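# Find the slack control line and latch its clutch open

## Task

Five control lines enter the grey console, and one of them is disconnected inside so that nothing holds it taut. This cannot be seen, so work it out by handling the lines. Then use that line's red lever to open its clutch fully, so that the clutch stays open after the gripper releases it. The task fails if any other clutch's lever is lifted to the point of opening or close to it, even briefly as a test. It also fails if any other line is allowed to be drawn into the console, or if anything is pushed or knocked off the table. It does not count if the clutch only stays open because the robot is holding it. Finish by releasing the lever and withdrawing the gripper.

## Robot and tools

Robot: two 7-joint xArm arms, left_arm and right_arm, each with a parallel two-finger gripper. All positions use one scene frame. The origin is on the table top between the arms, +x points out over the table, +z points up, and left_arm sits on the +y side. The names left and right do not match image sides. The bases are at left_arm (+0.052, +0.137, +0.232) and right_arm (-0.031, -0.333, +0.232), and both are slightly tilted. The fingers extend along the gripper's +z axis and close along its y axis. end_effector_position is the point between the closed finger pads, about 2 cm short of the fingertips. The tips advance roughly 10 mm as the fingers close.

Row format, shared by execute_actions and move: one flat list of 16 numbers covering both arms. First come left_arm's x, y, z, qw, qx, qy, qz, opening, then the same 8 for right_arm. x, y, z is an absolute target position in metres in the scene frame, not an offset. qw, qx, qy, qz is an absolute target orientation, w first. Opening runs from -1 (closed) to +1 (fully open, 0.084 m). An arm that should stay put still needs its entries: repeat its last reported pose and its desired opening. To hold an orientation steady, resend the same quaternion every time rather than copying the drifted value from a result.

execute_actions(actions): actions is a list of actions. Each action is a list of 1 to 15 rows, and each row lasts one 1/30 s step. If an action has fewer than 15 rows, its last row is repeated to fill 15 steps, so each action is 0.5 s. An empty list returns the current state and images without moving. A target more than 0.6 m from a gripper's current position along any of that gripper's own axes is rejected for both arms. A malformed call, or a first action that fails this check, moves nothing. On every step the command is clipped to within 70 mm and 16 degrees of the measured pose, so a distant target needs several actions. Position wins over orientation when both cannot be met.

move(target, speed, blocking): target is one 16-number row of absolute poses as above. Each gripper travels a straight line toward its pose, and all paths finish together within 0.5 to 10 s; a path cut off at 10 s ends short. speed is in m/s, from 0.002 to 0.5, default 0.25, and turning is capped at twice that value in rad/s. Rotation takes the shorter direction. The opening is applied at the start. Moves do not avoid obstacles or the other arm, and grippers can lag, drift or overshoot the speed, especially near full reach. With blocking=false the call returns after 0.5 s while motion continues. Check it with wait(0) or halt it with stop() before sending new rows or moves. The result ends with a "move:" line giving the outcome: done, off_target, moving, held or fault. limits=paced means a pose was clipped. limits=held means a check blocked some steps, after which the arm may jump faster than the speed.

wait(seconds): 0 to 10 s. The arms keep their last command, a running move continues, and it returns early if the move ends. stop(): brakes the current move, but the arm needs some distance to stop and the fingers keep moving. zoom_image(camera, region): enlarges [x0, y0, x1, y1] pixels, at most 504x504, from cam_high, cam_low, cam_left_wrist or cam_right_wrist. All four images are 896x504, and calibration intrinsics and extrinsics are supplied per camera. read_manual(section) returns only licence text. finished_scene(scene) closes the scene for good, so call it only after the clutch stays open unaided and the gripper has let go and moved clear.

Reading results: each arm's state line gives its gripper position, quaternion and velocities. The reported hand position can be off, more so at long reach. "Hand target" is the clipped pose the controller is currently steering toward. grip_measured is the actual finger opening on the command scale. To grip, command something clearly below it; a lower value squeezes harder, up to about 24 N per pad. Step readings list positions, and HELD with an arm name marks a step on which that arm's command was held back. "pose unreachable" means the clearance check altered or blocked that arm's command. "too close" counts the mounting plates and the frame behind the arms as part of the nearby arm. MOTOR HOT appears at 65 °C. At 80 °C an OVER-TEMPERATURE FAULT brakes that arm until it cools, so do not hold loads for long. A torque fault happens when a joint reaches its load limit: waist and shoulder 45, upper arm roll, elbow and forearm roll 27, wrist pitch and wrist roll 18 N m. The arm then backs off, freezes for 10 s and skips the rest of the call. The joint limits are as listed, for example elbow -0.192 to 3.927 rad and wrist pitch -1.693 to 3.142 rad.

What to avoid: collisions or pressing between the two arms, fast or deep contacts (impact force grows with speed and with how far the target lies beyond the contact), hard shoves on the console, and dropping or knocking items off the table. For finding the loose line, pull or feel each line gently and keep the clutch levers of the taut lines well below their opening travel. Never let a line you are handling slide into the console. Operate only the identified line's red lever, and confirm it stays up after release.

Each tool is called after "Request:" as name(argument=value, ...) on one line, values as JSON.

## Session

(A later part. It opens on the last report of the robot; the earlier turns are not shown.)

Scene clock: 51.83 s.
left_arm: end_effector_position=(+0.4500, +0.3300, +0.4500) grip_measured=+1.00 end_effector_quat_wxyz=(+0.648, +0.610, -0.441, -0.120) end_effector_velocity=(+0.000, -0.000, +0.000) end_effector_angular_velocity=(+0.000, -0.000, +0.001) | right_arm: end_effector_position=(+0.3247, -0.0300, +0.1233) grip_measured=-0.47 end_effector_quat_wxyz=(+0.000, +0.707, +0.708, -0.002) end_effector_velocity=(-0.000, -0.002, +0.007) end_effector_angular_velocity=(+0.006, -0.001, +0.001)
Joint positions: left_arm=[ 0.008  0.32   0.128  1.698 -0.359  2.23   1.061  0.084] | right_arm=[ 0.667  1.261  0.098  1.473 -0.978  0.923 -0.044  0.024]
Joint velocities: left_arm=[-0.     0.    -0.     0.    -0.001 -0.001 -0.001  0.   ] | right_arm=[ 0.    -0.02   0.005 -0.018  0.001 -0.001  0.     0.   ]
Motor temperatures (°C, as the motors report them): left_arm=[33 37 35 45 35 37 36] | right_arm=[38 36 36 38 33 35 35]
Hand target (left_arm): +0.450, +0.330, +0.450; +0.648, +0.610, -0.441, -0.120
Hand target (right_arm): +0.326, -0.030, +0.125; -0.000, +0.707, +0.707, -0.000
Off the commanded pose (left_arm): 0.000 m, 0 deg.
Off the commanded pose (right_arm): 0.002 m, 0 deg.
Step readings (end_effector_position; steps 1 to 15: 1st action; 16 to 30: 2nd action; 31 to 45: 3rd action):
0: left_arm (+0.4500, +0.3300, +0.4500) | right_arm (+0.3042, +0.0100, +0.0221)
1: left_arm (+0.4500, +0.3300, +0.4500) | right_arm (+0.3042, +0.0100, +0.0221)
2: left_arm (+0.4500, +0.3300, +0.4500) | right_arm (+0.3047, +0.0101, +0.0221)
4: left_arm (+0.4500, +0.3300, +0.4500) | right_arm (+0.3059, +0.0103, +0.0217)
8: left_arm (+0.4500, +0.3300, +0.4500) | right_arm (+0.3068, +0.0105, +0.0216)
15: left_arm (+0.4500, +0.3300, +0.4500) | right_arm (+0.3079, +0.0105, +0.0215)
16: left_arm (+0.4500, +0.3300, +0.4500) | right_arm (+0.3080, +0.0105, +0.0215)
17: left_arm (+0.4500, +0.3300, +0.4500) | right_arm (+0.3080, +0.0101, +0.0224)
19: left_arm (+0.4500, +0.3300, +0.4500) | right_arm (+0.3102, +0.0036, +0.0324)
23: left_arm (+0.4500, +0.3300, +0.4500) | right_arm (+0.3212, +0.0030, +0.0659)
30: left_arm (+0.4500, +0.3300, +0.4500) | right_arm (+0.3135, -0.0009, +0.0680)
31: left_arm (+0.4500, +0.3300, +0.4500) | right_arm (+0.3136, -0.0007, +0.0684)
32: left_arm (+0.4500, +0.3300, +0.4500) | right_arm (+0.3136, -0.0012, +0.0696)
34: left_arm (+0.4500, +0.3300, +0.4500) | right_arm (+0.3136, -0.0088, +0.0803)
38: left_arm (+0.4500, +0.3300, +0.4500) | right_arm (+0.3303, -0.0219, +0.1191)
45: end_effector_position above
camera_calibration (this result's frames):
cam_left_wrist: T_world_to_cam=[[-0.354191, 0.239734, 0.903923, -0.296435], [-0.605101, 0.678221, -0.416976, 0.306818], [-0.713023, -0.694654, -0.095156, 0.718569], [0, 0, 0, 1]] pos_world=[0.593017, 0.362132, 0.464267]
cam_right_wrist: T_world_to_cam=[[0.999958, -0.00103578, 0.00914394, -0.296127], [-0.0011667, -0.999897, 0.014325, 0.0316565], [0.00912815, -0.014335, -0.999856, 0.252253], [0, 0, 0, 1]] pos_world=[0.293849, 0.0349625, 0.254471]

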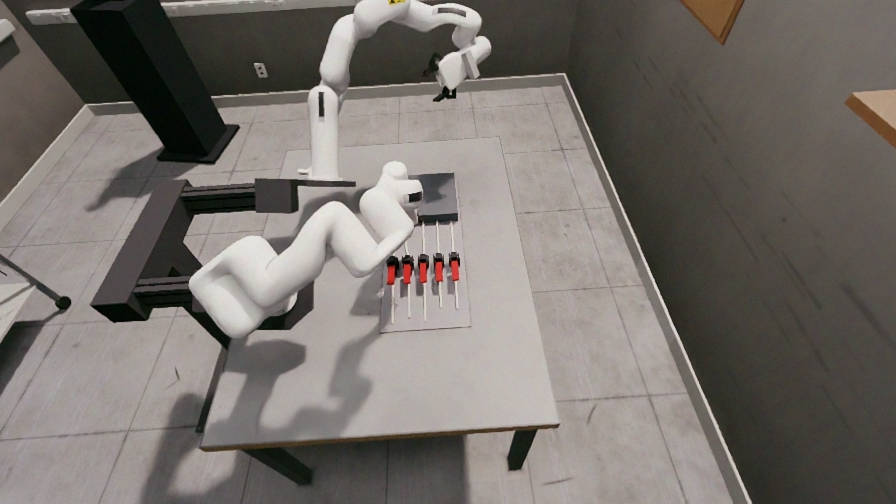

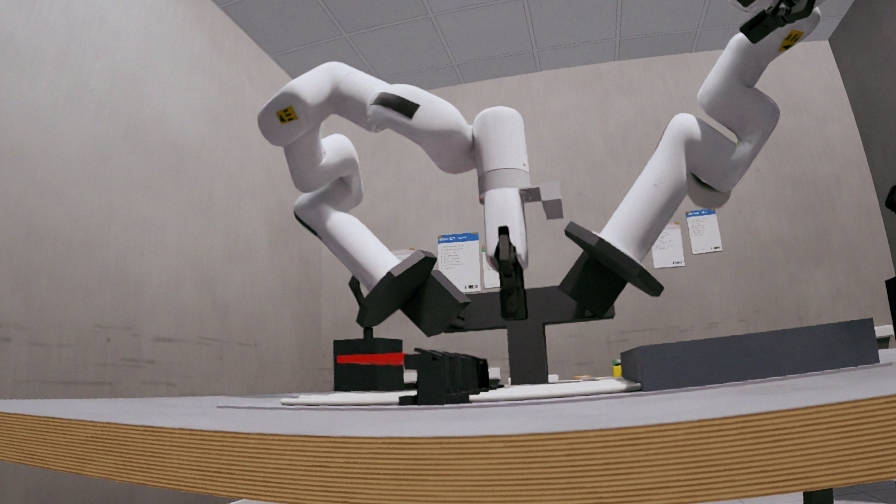

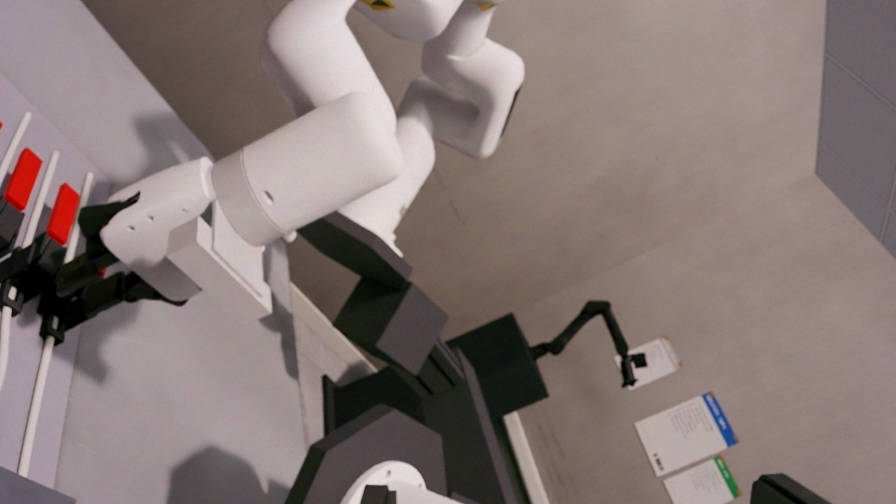

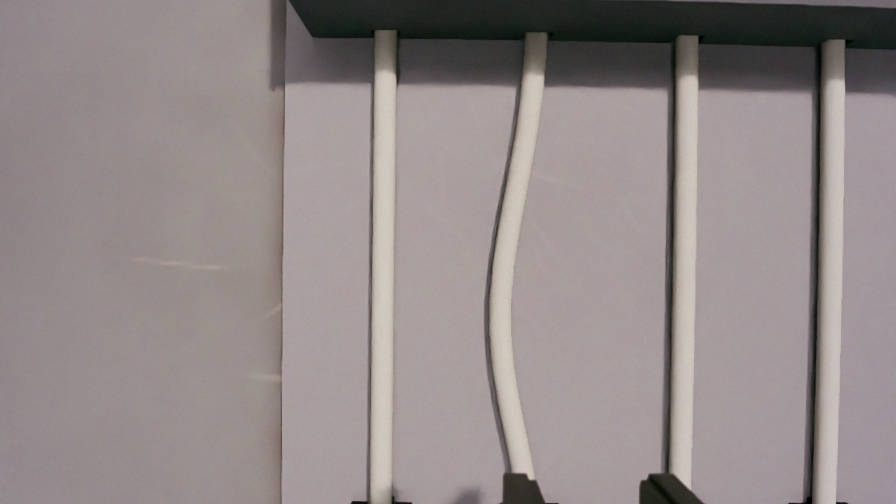

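Request:
move(target=[0.45,0.33,0.45,0.648,0.61,-0.441,-0.12,1,0.326,-0.198,0.11,0,0.707,0.707,0,-0.25])

Request:
move(target=[0.45,0.33,0.45,0.648,0.61,-0.441,-0.12,1,0.326,-0.198,0.062,0,0.707,0.707,0,-0.25], speed=0.1)

Request:
move(target=[0.45,0.33,0.45,0.648,0.61,-0.441,-0.12,1,0.326,-0.198,0.062,0,0.707,0.707,0,-0.65])

Request:
move(target=[0.45,0.33,0.45,0.648,0.61,-0.441,-0.12,1,0.326,-0.189,0.105,0,0.707,0.707,0,-0.65], speed=0.05)

Request:
zoom_image(camera="cam_low", region=[300,250,560,420])

Scene clock: 55.57 s.
left_arm: end_effector_position=(+0.4500, +0.3300, +0.4500) grip_measured=+1.00 end_effector_quat_wxyz=(+0.648, +0.610, -0.441, -0.120) end_effector_velocity=(-0.000, -0.000, +0.001) end_effector_angular_velocity=(-0.001, -0.001, -0.002) | right_arm: end_effector_position=(+0.3254, -0.1971, +0.1107) grip_measured=-0.27 end_effector_quat_wxyz=(-0.001, +0.707, +0.707, -0.000) end_effector_velocity=(+0.000, -0.005, -0.002) end_effector_angular_velocity=(-0.004, +0.001, -0.004)
Joint positions: left_arm=[ 0.008  0.32   0.128  1.698 -0.359  2.23   1.061  0.084] | right_arm=[ 0.504  0.846 -0.027  0.964 -1.176  0.75  -0.033  0.032]
Joint velocities: left_arm=[-0.001 -0.    -0.001  0.001 -0.001  0.001 -0.     0.   ] | right_arm=[-0.003 -0.008 -0.007 -0.009 -0.005 -0.003  0.001 -0.   ]
Motor temperatures (°C, as the motors report them): left_arm=[33 37 35 45 35 37 36] | right_arm=[38 36 36 38 33 35 35]
Hand target (left_arm): +0.450, +0.330, +0.450; +0.648, +0.610, -0.441, -0.120
Hand target (right_arm): +0.326, -0.198, +0.110; -0.001, +0.707, +0.707, -0.000
Off the commanded pose (left_arm): 0.000 m, 0 deg.
Off the commanded pose (right_arm): 0.001 m, 0 deg.
move: done
camera_calibration (this result's frames):
cam_left_wrist: T_world_to_cam=[[-0.354191, 0.239734, 0.903923, -0.296435], [-0.605101, 0.678221, -0.416976, 0.306818], [-0.713023, -0.694654, -0.0951561, 0.718569], [0, 0, 0, 1]] pos_world=[0.593017, 0.362132, 0.464267]
cam_right_wrist: T_world_to_cam=[[0.999947, -0.00192444, 0.0100686, -0.297076], [-0.00203186, -0.999941, 0.0106692, -0.134507], [0.0100475, -0.0106891, -0.999892, 0.237666], [0, 0, 0, 1]] pos_world=[0.294399, -0.13253, 0.242067]

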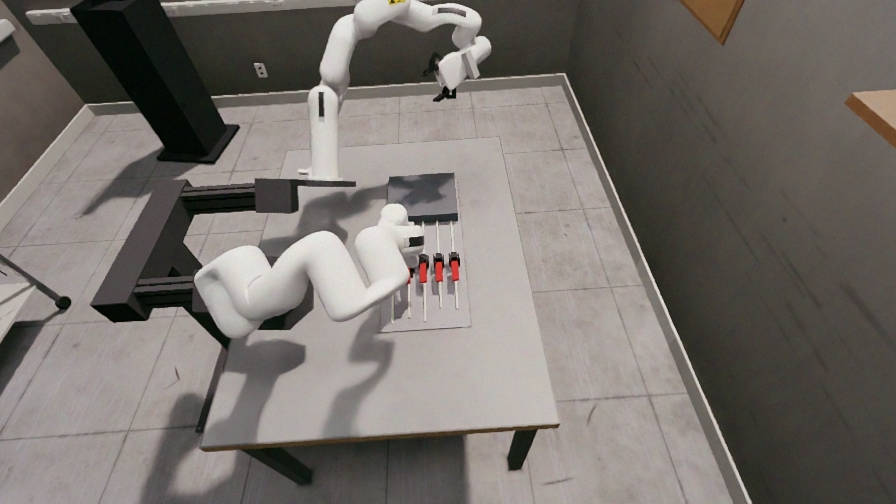

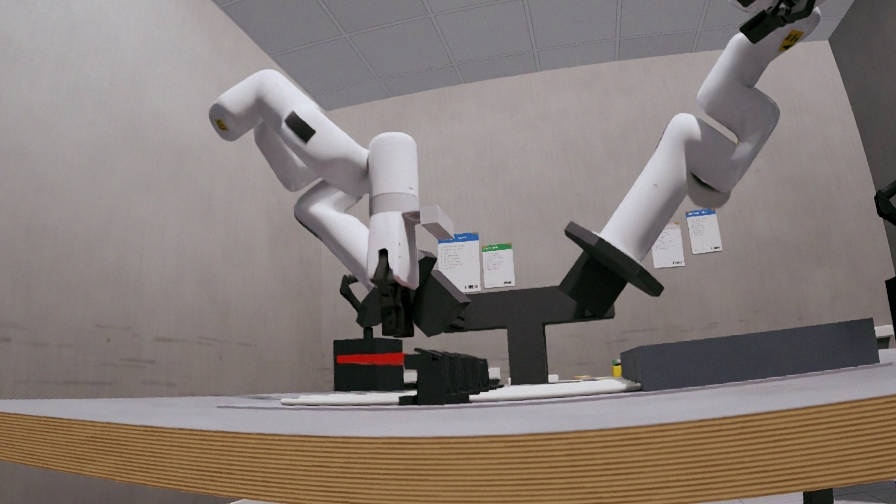

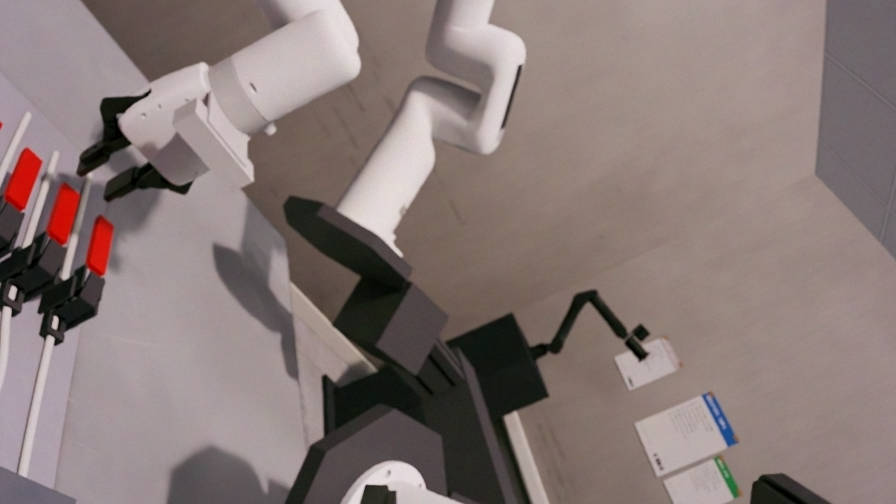

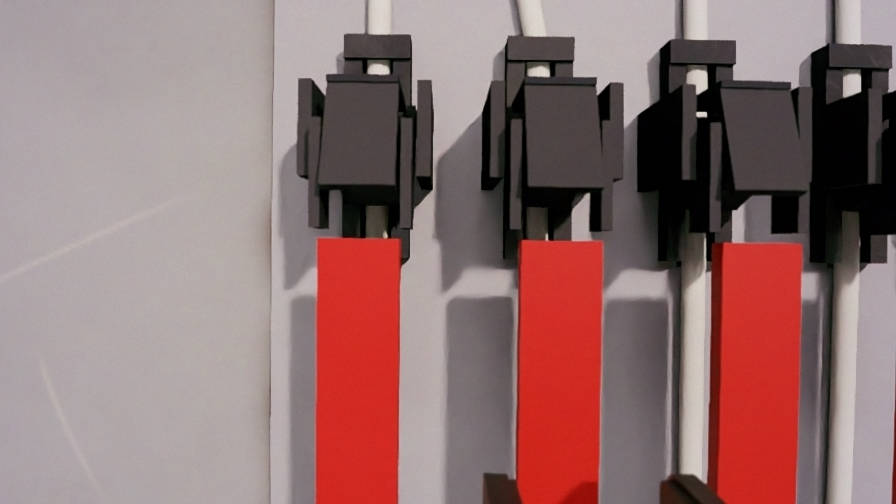

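Scene clock: 56.47 s.
left_arm: end_effector_position=(+0.4500, +0.3300, +0.4500) grip_measured=+1.00 end_effector_quat_wxyz=(+0.648, +0.610, -0.441, -0.120) end_effector_velocity=(+0.000, -0.000, -0.000) end_effector_angular_velocity=(+0.001, -0.002, -0.001) | right_arm: end_effector_position=(+0.3261, -0.1979, +0.0624) grip_measured=-0.27 end_effector_quat_wxyz=(+0.000, +0.707, +0.707, +0.000) end_effector_velocity=(-0.001, -0.001, -0.003) end_effector_angular_velocity=(-0.003, +0.002, +0.001)
Joint positions: left_arm=[ 0.008  0.32   0.128  1.698 -0.359  2.23   1.061  0.084] | right_arm=[ 0.476  0.96  -0.086  1.02  -1.276  0.679  0.025  0.032]
Joint velocities: left_arm=[-0.     0.    -0.001  0.     0.002 -0.001  0.001  0.   ] | right_arm=[-0.001  0.004 -0.003  0.    -0.003 -0.001  0.002 -0.   ]
Motor temperatures (°C, as the motors report them): left_arm=[33 37 35 45 35 37 36] | right_arm=[38 36 36 38 33 35 35]
Hand target (left_arm): +0.450, +0.330, +0.450; +0.648, +0.610, -0.441, -0.120
Hand target (right_arm): +0.326, -0.198, +0.062; +0.000, +0.707, +0.707, +0.000
Off the commanded pose (left_arm): 0.000 m, 0 deg.
Off the commanded pose (right_arm): 0.000 m, 0 deg.
move: done
camera_calibration (this result's frames):
cam_left_wrist: T_world_to_cam=[[-0.354191, 0.239735, 0.903923, -0.296435], [-0.605101, 0.678221, -0.416976, 0.306818], [-0.713023, -0.694654, -0.0951559, 0.718569], [0, 0, 0, 1]] pos_world=[0.593017, 0.362132, 0.464267]
cam_right_wrist: T_world_to_cam=[[0.999921, -0.00228266, 0.0123427, -0.297562], [-0.00242677, -0.999929, 0.0116733, -0.134811], [0.0123152, -0.0117023, -0.999856, 0.188461], [0, 0, 0, 1]] pos_world=[0.294891, -0.133275, 0.19368]

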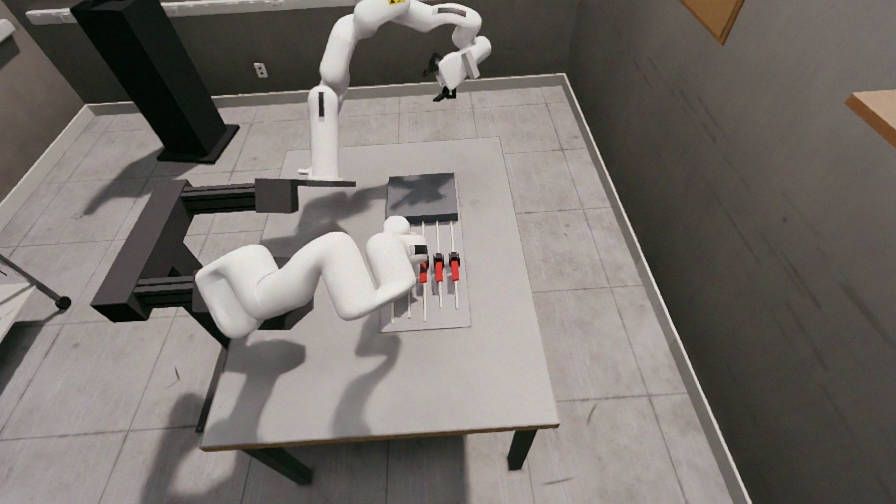

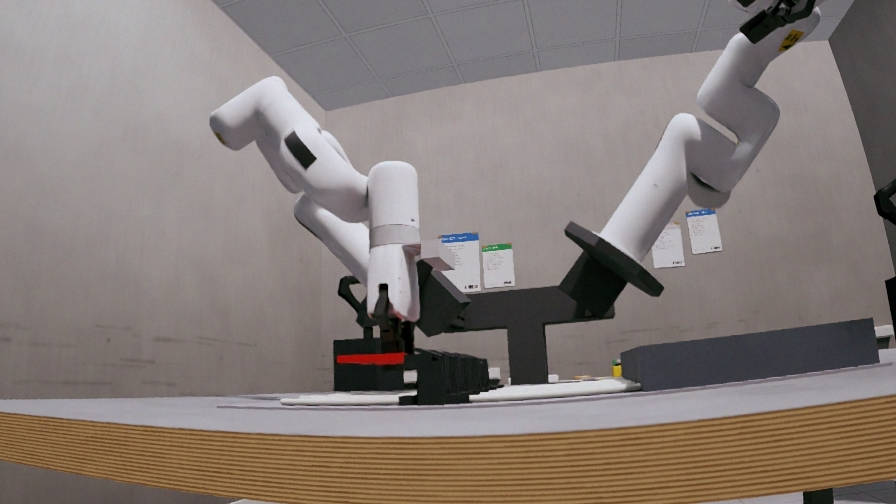

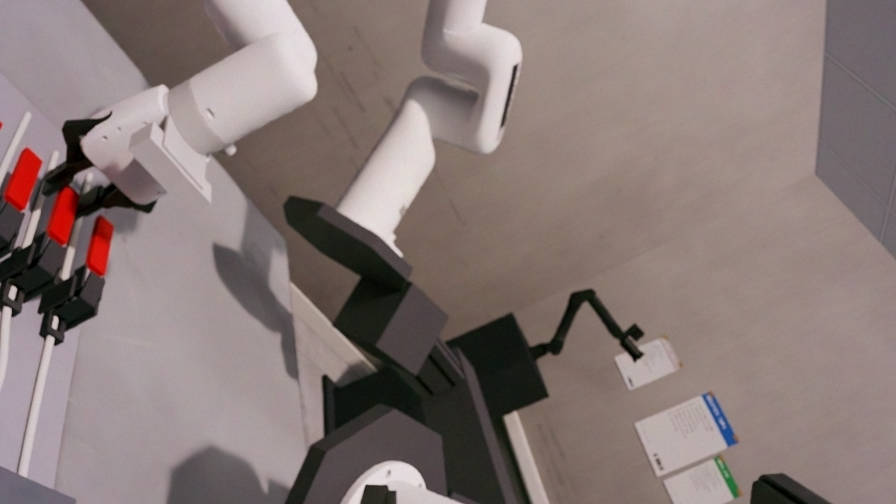

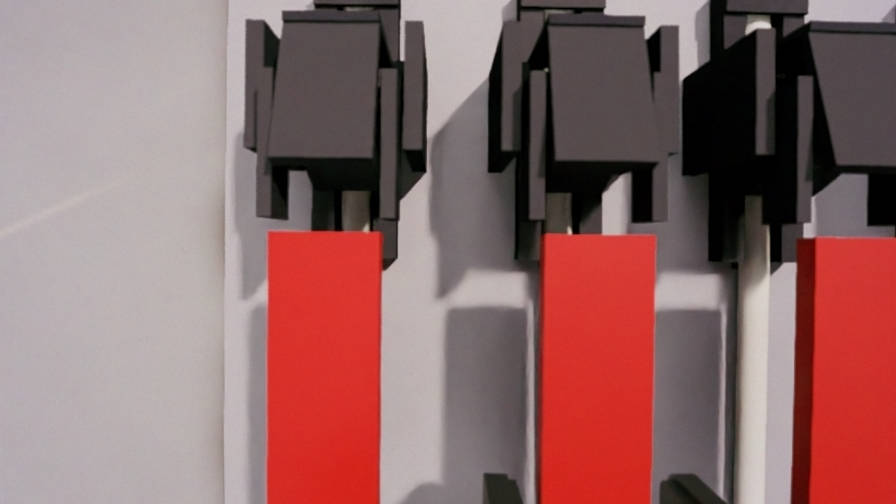

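Scene clock: 57.17 s.
left_arm: end_effector_position=(+0.4500, +0.3300, +0.4500) grip_measured=+1.00 end_effector_quat_wxyz=(+0.648, +0.610, -0.441, -0.120) end_effector_velocity=(-0.000, -0.000, -0.000) end_effector_angular_velocity=(-0.000, +0.000, -0.000) | right_arm: end_effector_position=(+0.3255, -0.1980, +0.0621) grip_measured=-0.51 end_effector_quat_wxyz=(-0.000, +0.707, +0.707, -0.000) end_effector_velocity=(+0.000, -0.000, -0.001) end_effector_angular_velocity=(+0.000, -0.000, -0.000)
Joint positions: left_arm=[ 0.008  0.32   0.128  1.698 -0.359  2.23   1.061  0.084] | right_arm=[ 0.475  0.96  -0.086  1.02  -1.275  0.679  0.025  0.022]
Joint velocities: left_arm=[ 0.001 -0.    -0.001 -0.001  0.    -0.001 -0.001  0.   ] | right_arm=[-0.002  0.001 -0.     0.001 -0.002 -0.     0.    -0.   ]
Motor temperatures (°C, as the motors report them): left_arm=[33 37 35 45 35 37 36] | right_arm=[38 36 36 38 33 35 35]
Hand target (left_arm): +0.450, +0.330, +0.450; +0.648, +0.610, -0.441, -0.120
Hand target (right_arm): +0.326, -0.198, +0.062; -0.000, +0.707, +0.707, -0.000
Off the commanded pose (left_arm): 0.000 m, 0 deg.
Off the commanded pose (right_arm): 0.001 m, 0 deg.
move: done
camera_calibration (this result's frames):
cam_left_wrist: T_world_to_cam=[[-0.354191, 0.239734, 0.903923, -0.296435], [-0.605101, 0.678221, -0.416976, 0.306818], [-0.713023, -0.694654, -0.095156, 0.718569], [0, 0, 0, 1]] pos_world=[0.593017, 0.362132, 0.464267]
cam_right_wrist: T_world_to_cam=[[0.999939, -0.00168028, 0.010929, -0.296679], [-0.00181387, -0.999924, 0.0122245, -0.135072], [0.0109076, -0.0122435, -0.999866, 0.188527], [0, 0, 0, 1]] pos_world=[0.294359, -0.133252, 0.193395]

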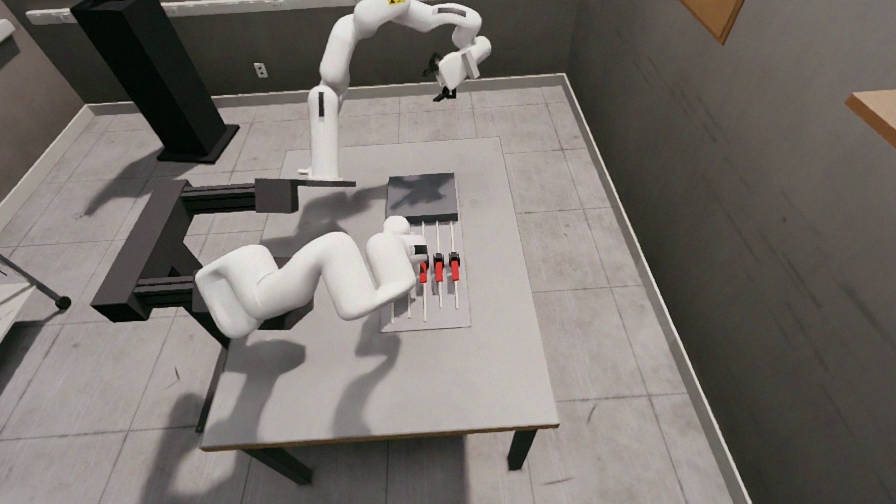

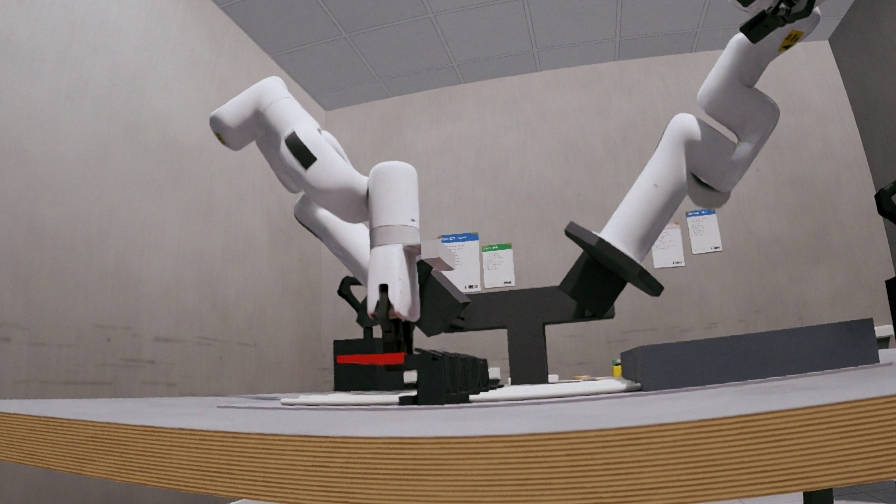

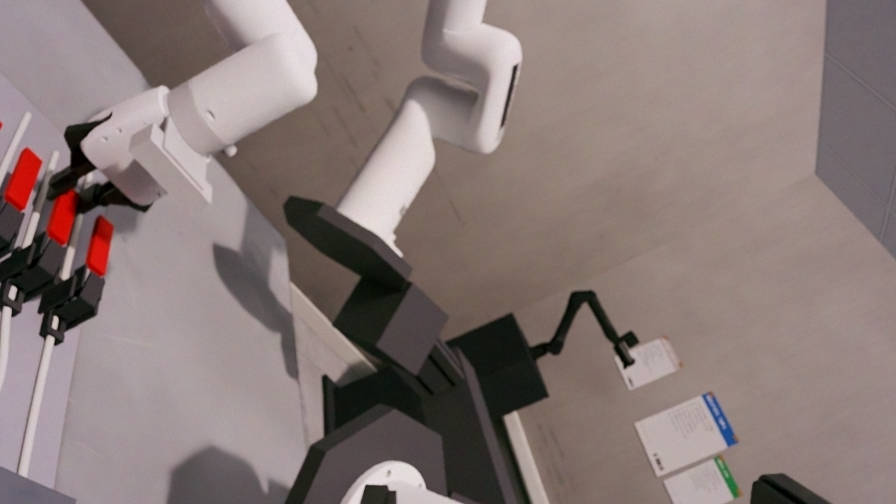

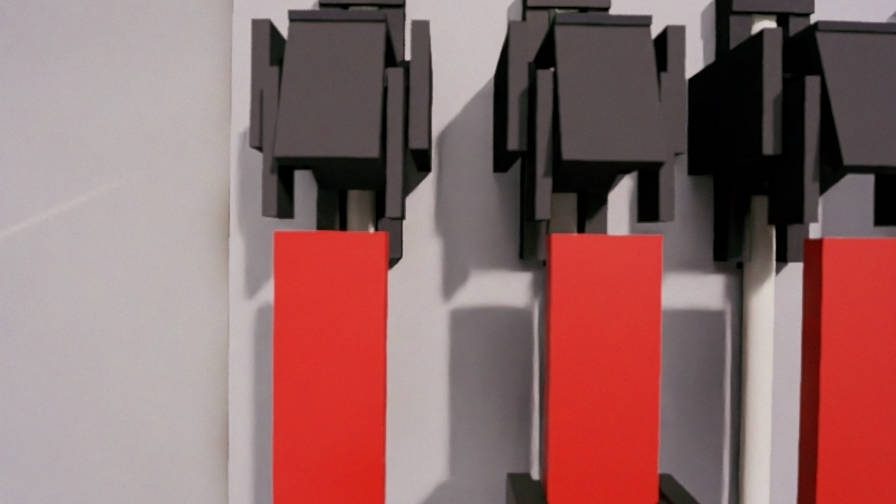

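Scene clock: 58.37 s.
left_arm: end_effector_position=(+0.4500, +0.3300, +0.4500) grip_measured=+1.00 end_effector_quat_wxyz=(+0.648, +0.610, -0.441, -0.120) end_effector_velocity=(-0.000, +0.001, -0.000) end_effector_angular_velocity=(-0.001, +0.000, -0.000) | right_arm: end_effector_position=(+0.3256, -0.1867, +0.1055) grip_measured=-0.51 end_effector_quat_wxyz=(-0.002, +0.707, +0.708, +0.002) end_effector_velocity=(+0.000, -0.002, +0.000) end_effector_angular_velocity=(+0.000, +0.003, -0.006)
Joint positions: left_arm=[ 0.008  0.32   0.128  1.698 -0.359  2.23   1.061  0.084] | right_arm=[ 0.508  0.881 -0.025  0.992 -1.18   0.744 -0.022  0.022]
Joint velocities: left_arm=[ 0.002  0.    -0.001 -0.     0.001  0.001  0.002  0.   ] | right_arm=[ 0.003 -0.007 -0.007 -0.005  0.007 -0.005 -0.003 -0.   ]
Motor temperatures (°C, as the motors report them): left_arm=[33 37 35 45 35 37 36] | right_arm=[38 36 36 38 33 35 35]
Hand target (left_arm): +0.450, +0.330, +0.450; +0.648, +0.610, -0.441, -0.120
Hand target (right_arm): +0.326, -0.189, +0.105; -0.000, +0.707, +0.707, -0.000
Off the commanded pose (left_arm): 0.000 m, 0 deg.
Off the commanded pose (right_arm): 0.002 m, 0 deg.
move: done
camera_calibration (this result's frames):
cam_left_wrist: T_world_to_cam=[[-0.354191, 0.239735, 0.903923, -0.296435], [-0.605101, 0.678221, -0.416976, 0.306818], [-0.713023, -0.694654, -0.095156, 0.718569], [0, 0, 0, 1]] pos_world=[0.593017, 0.362132, 0.464267]
cam_right_wrist: T_world_to_cam=[[0.999934, -0.000859605, 0.011423, -0.297216], [-0.000928711, -0.999981, 0.00604577, -0.124006], [0.0114176, -0.00605598, -0.999916, 0.233066], [0, 0, 0, 1]] pos_world=[0.29442, -0.122847, 0.237191]

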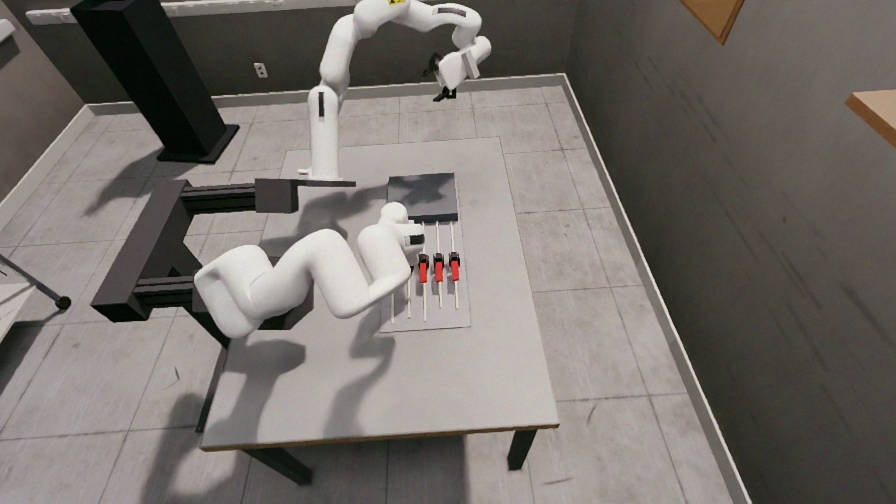

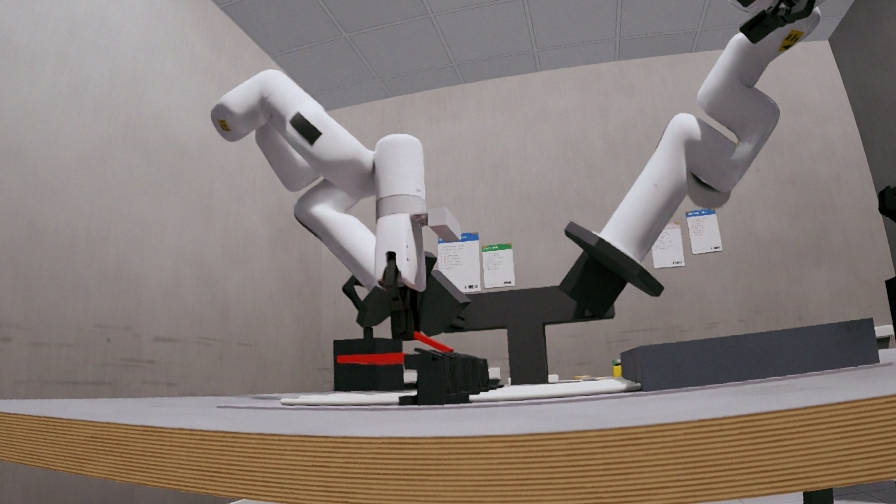

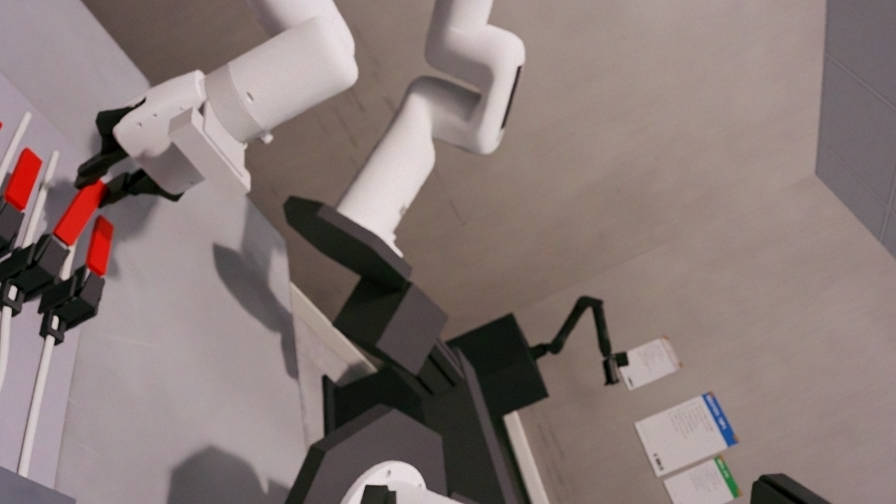

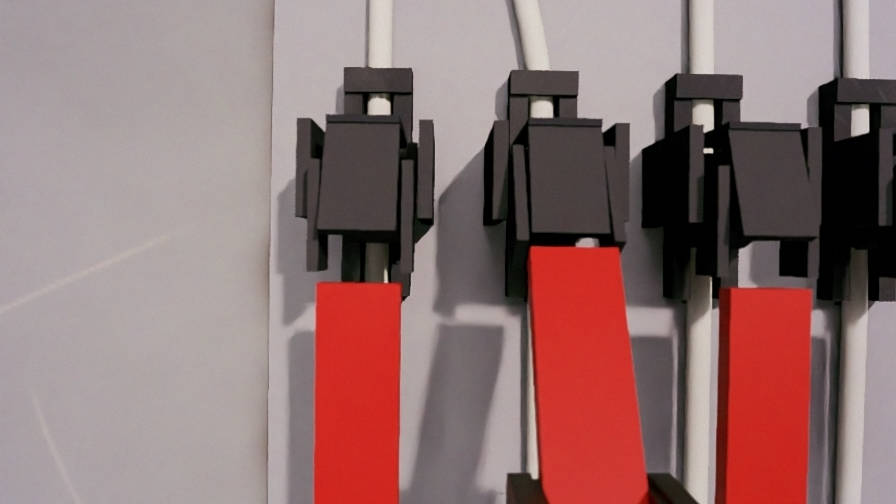

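Region (300, 250, 560, 420) of cam_low's 896x504 image, scaled by 1.938, with more detail than that image has; it fills the top 330 rows of this view, and the rest is white.

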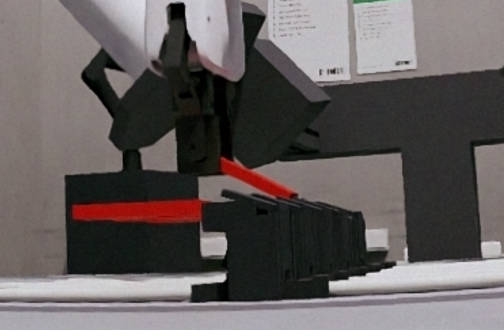

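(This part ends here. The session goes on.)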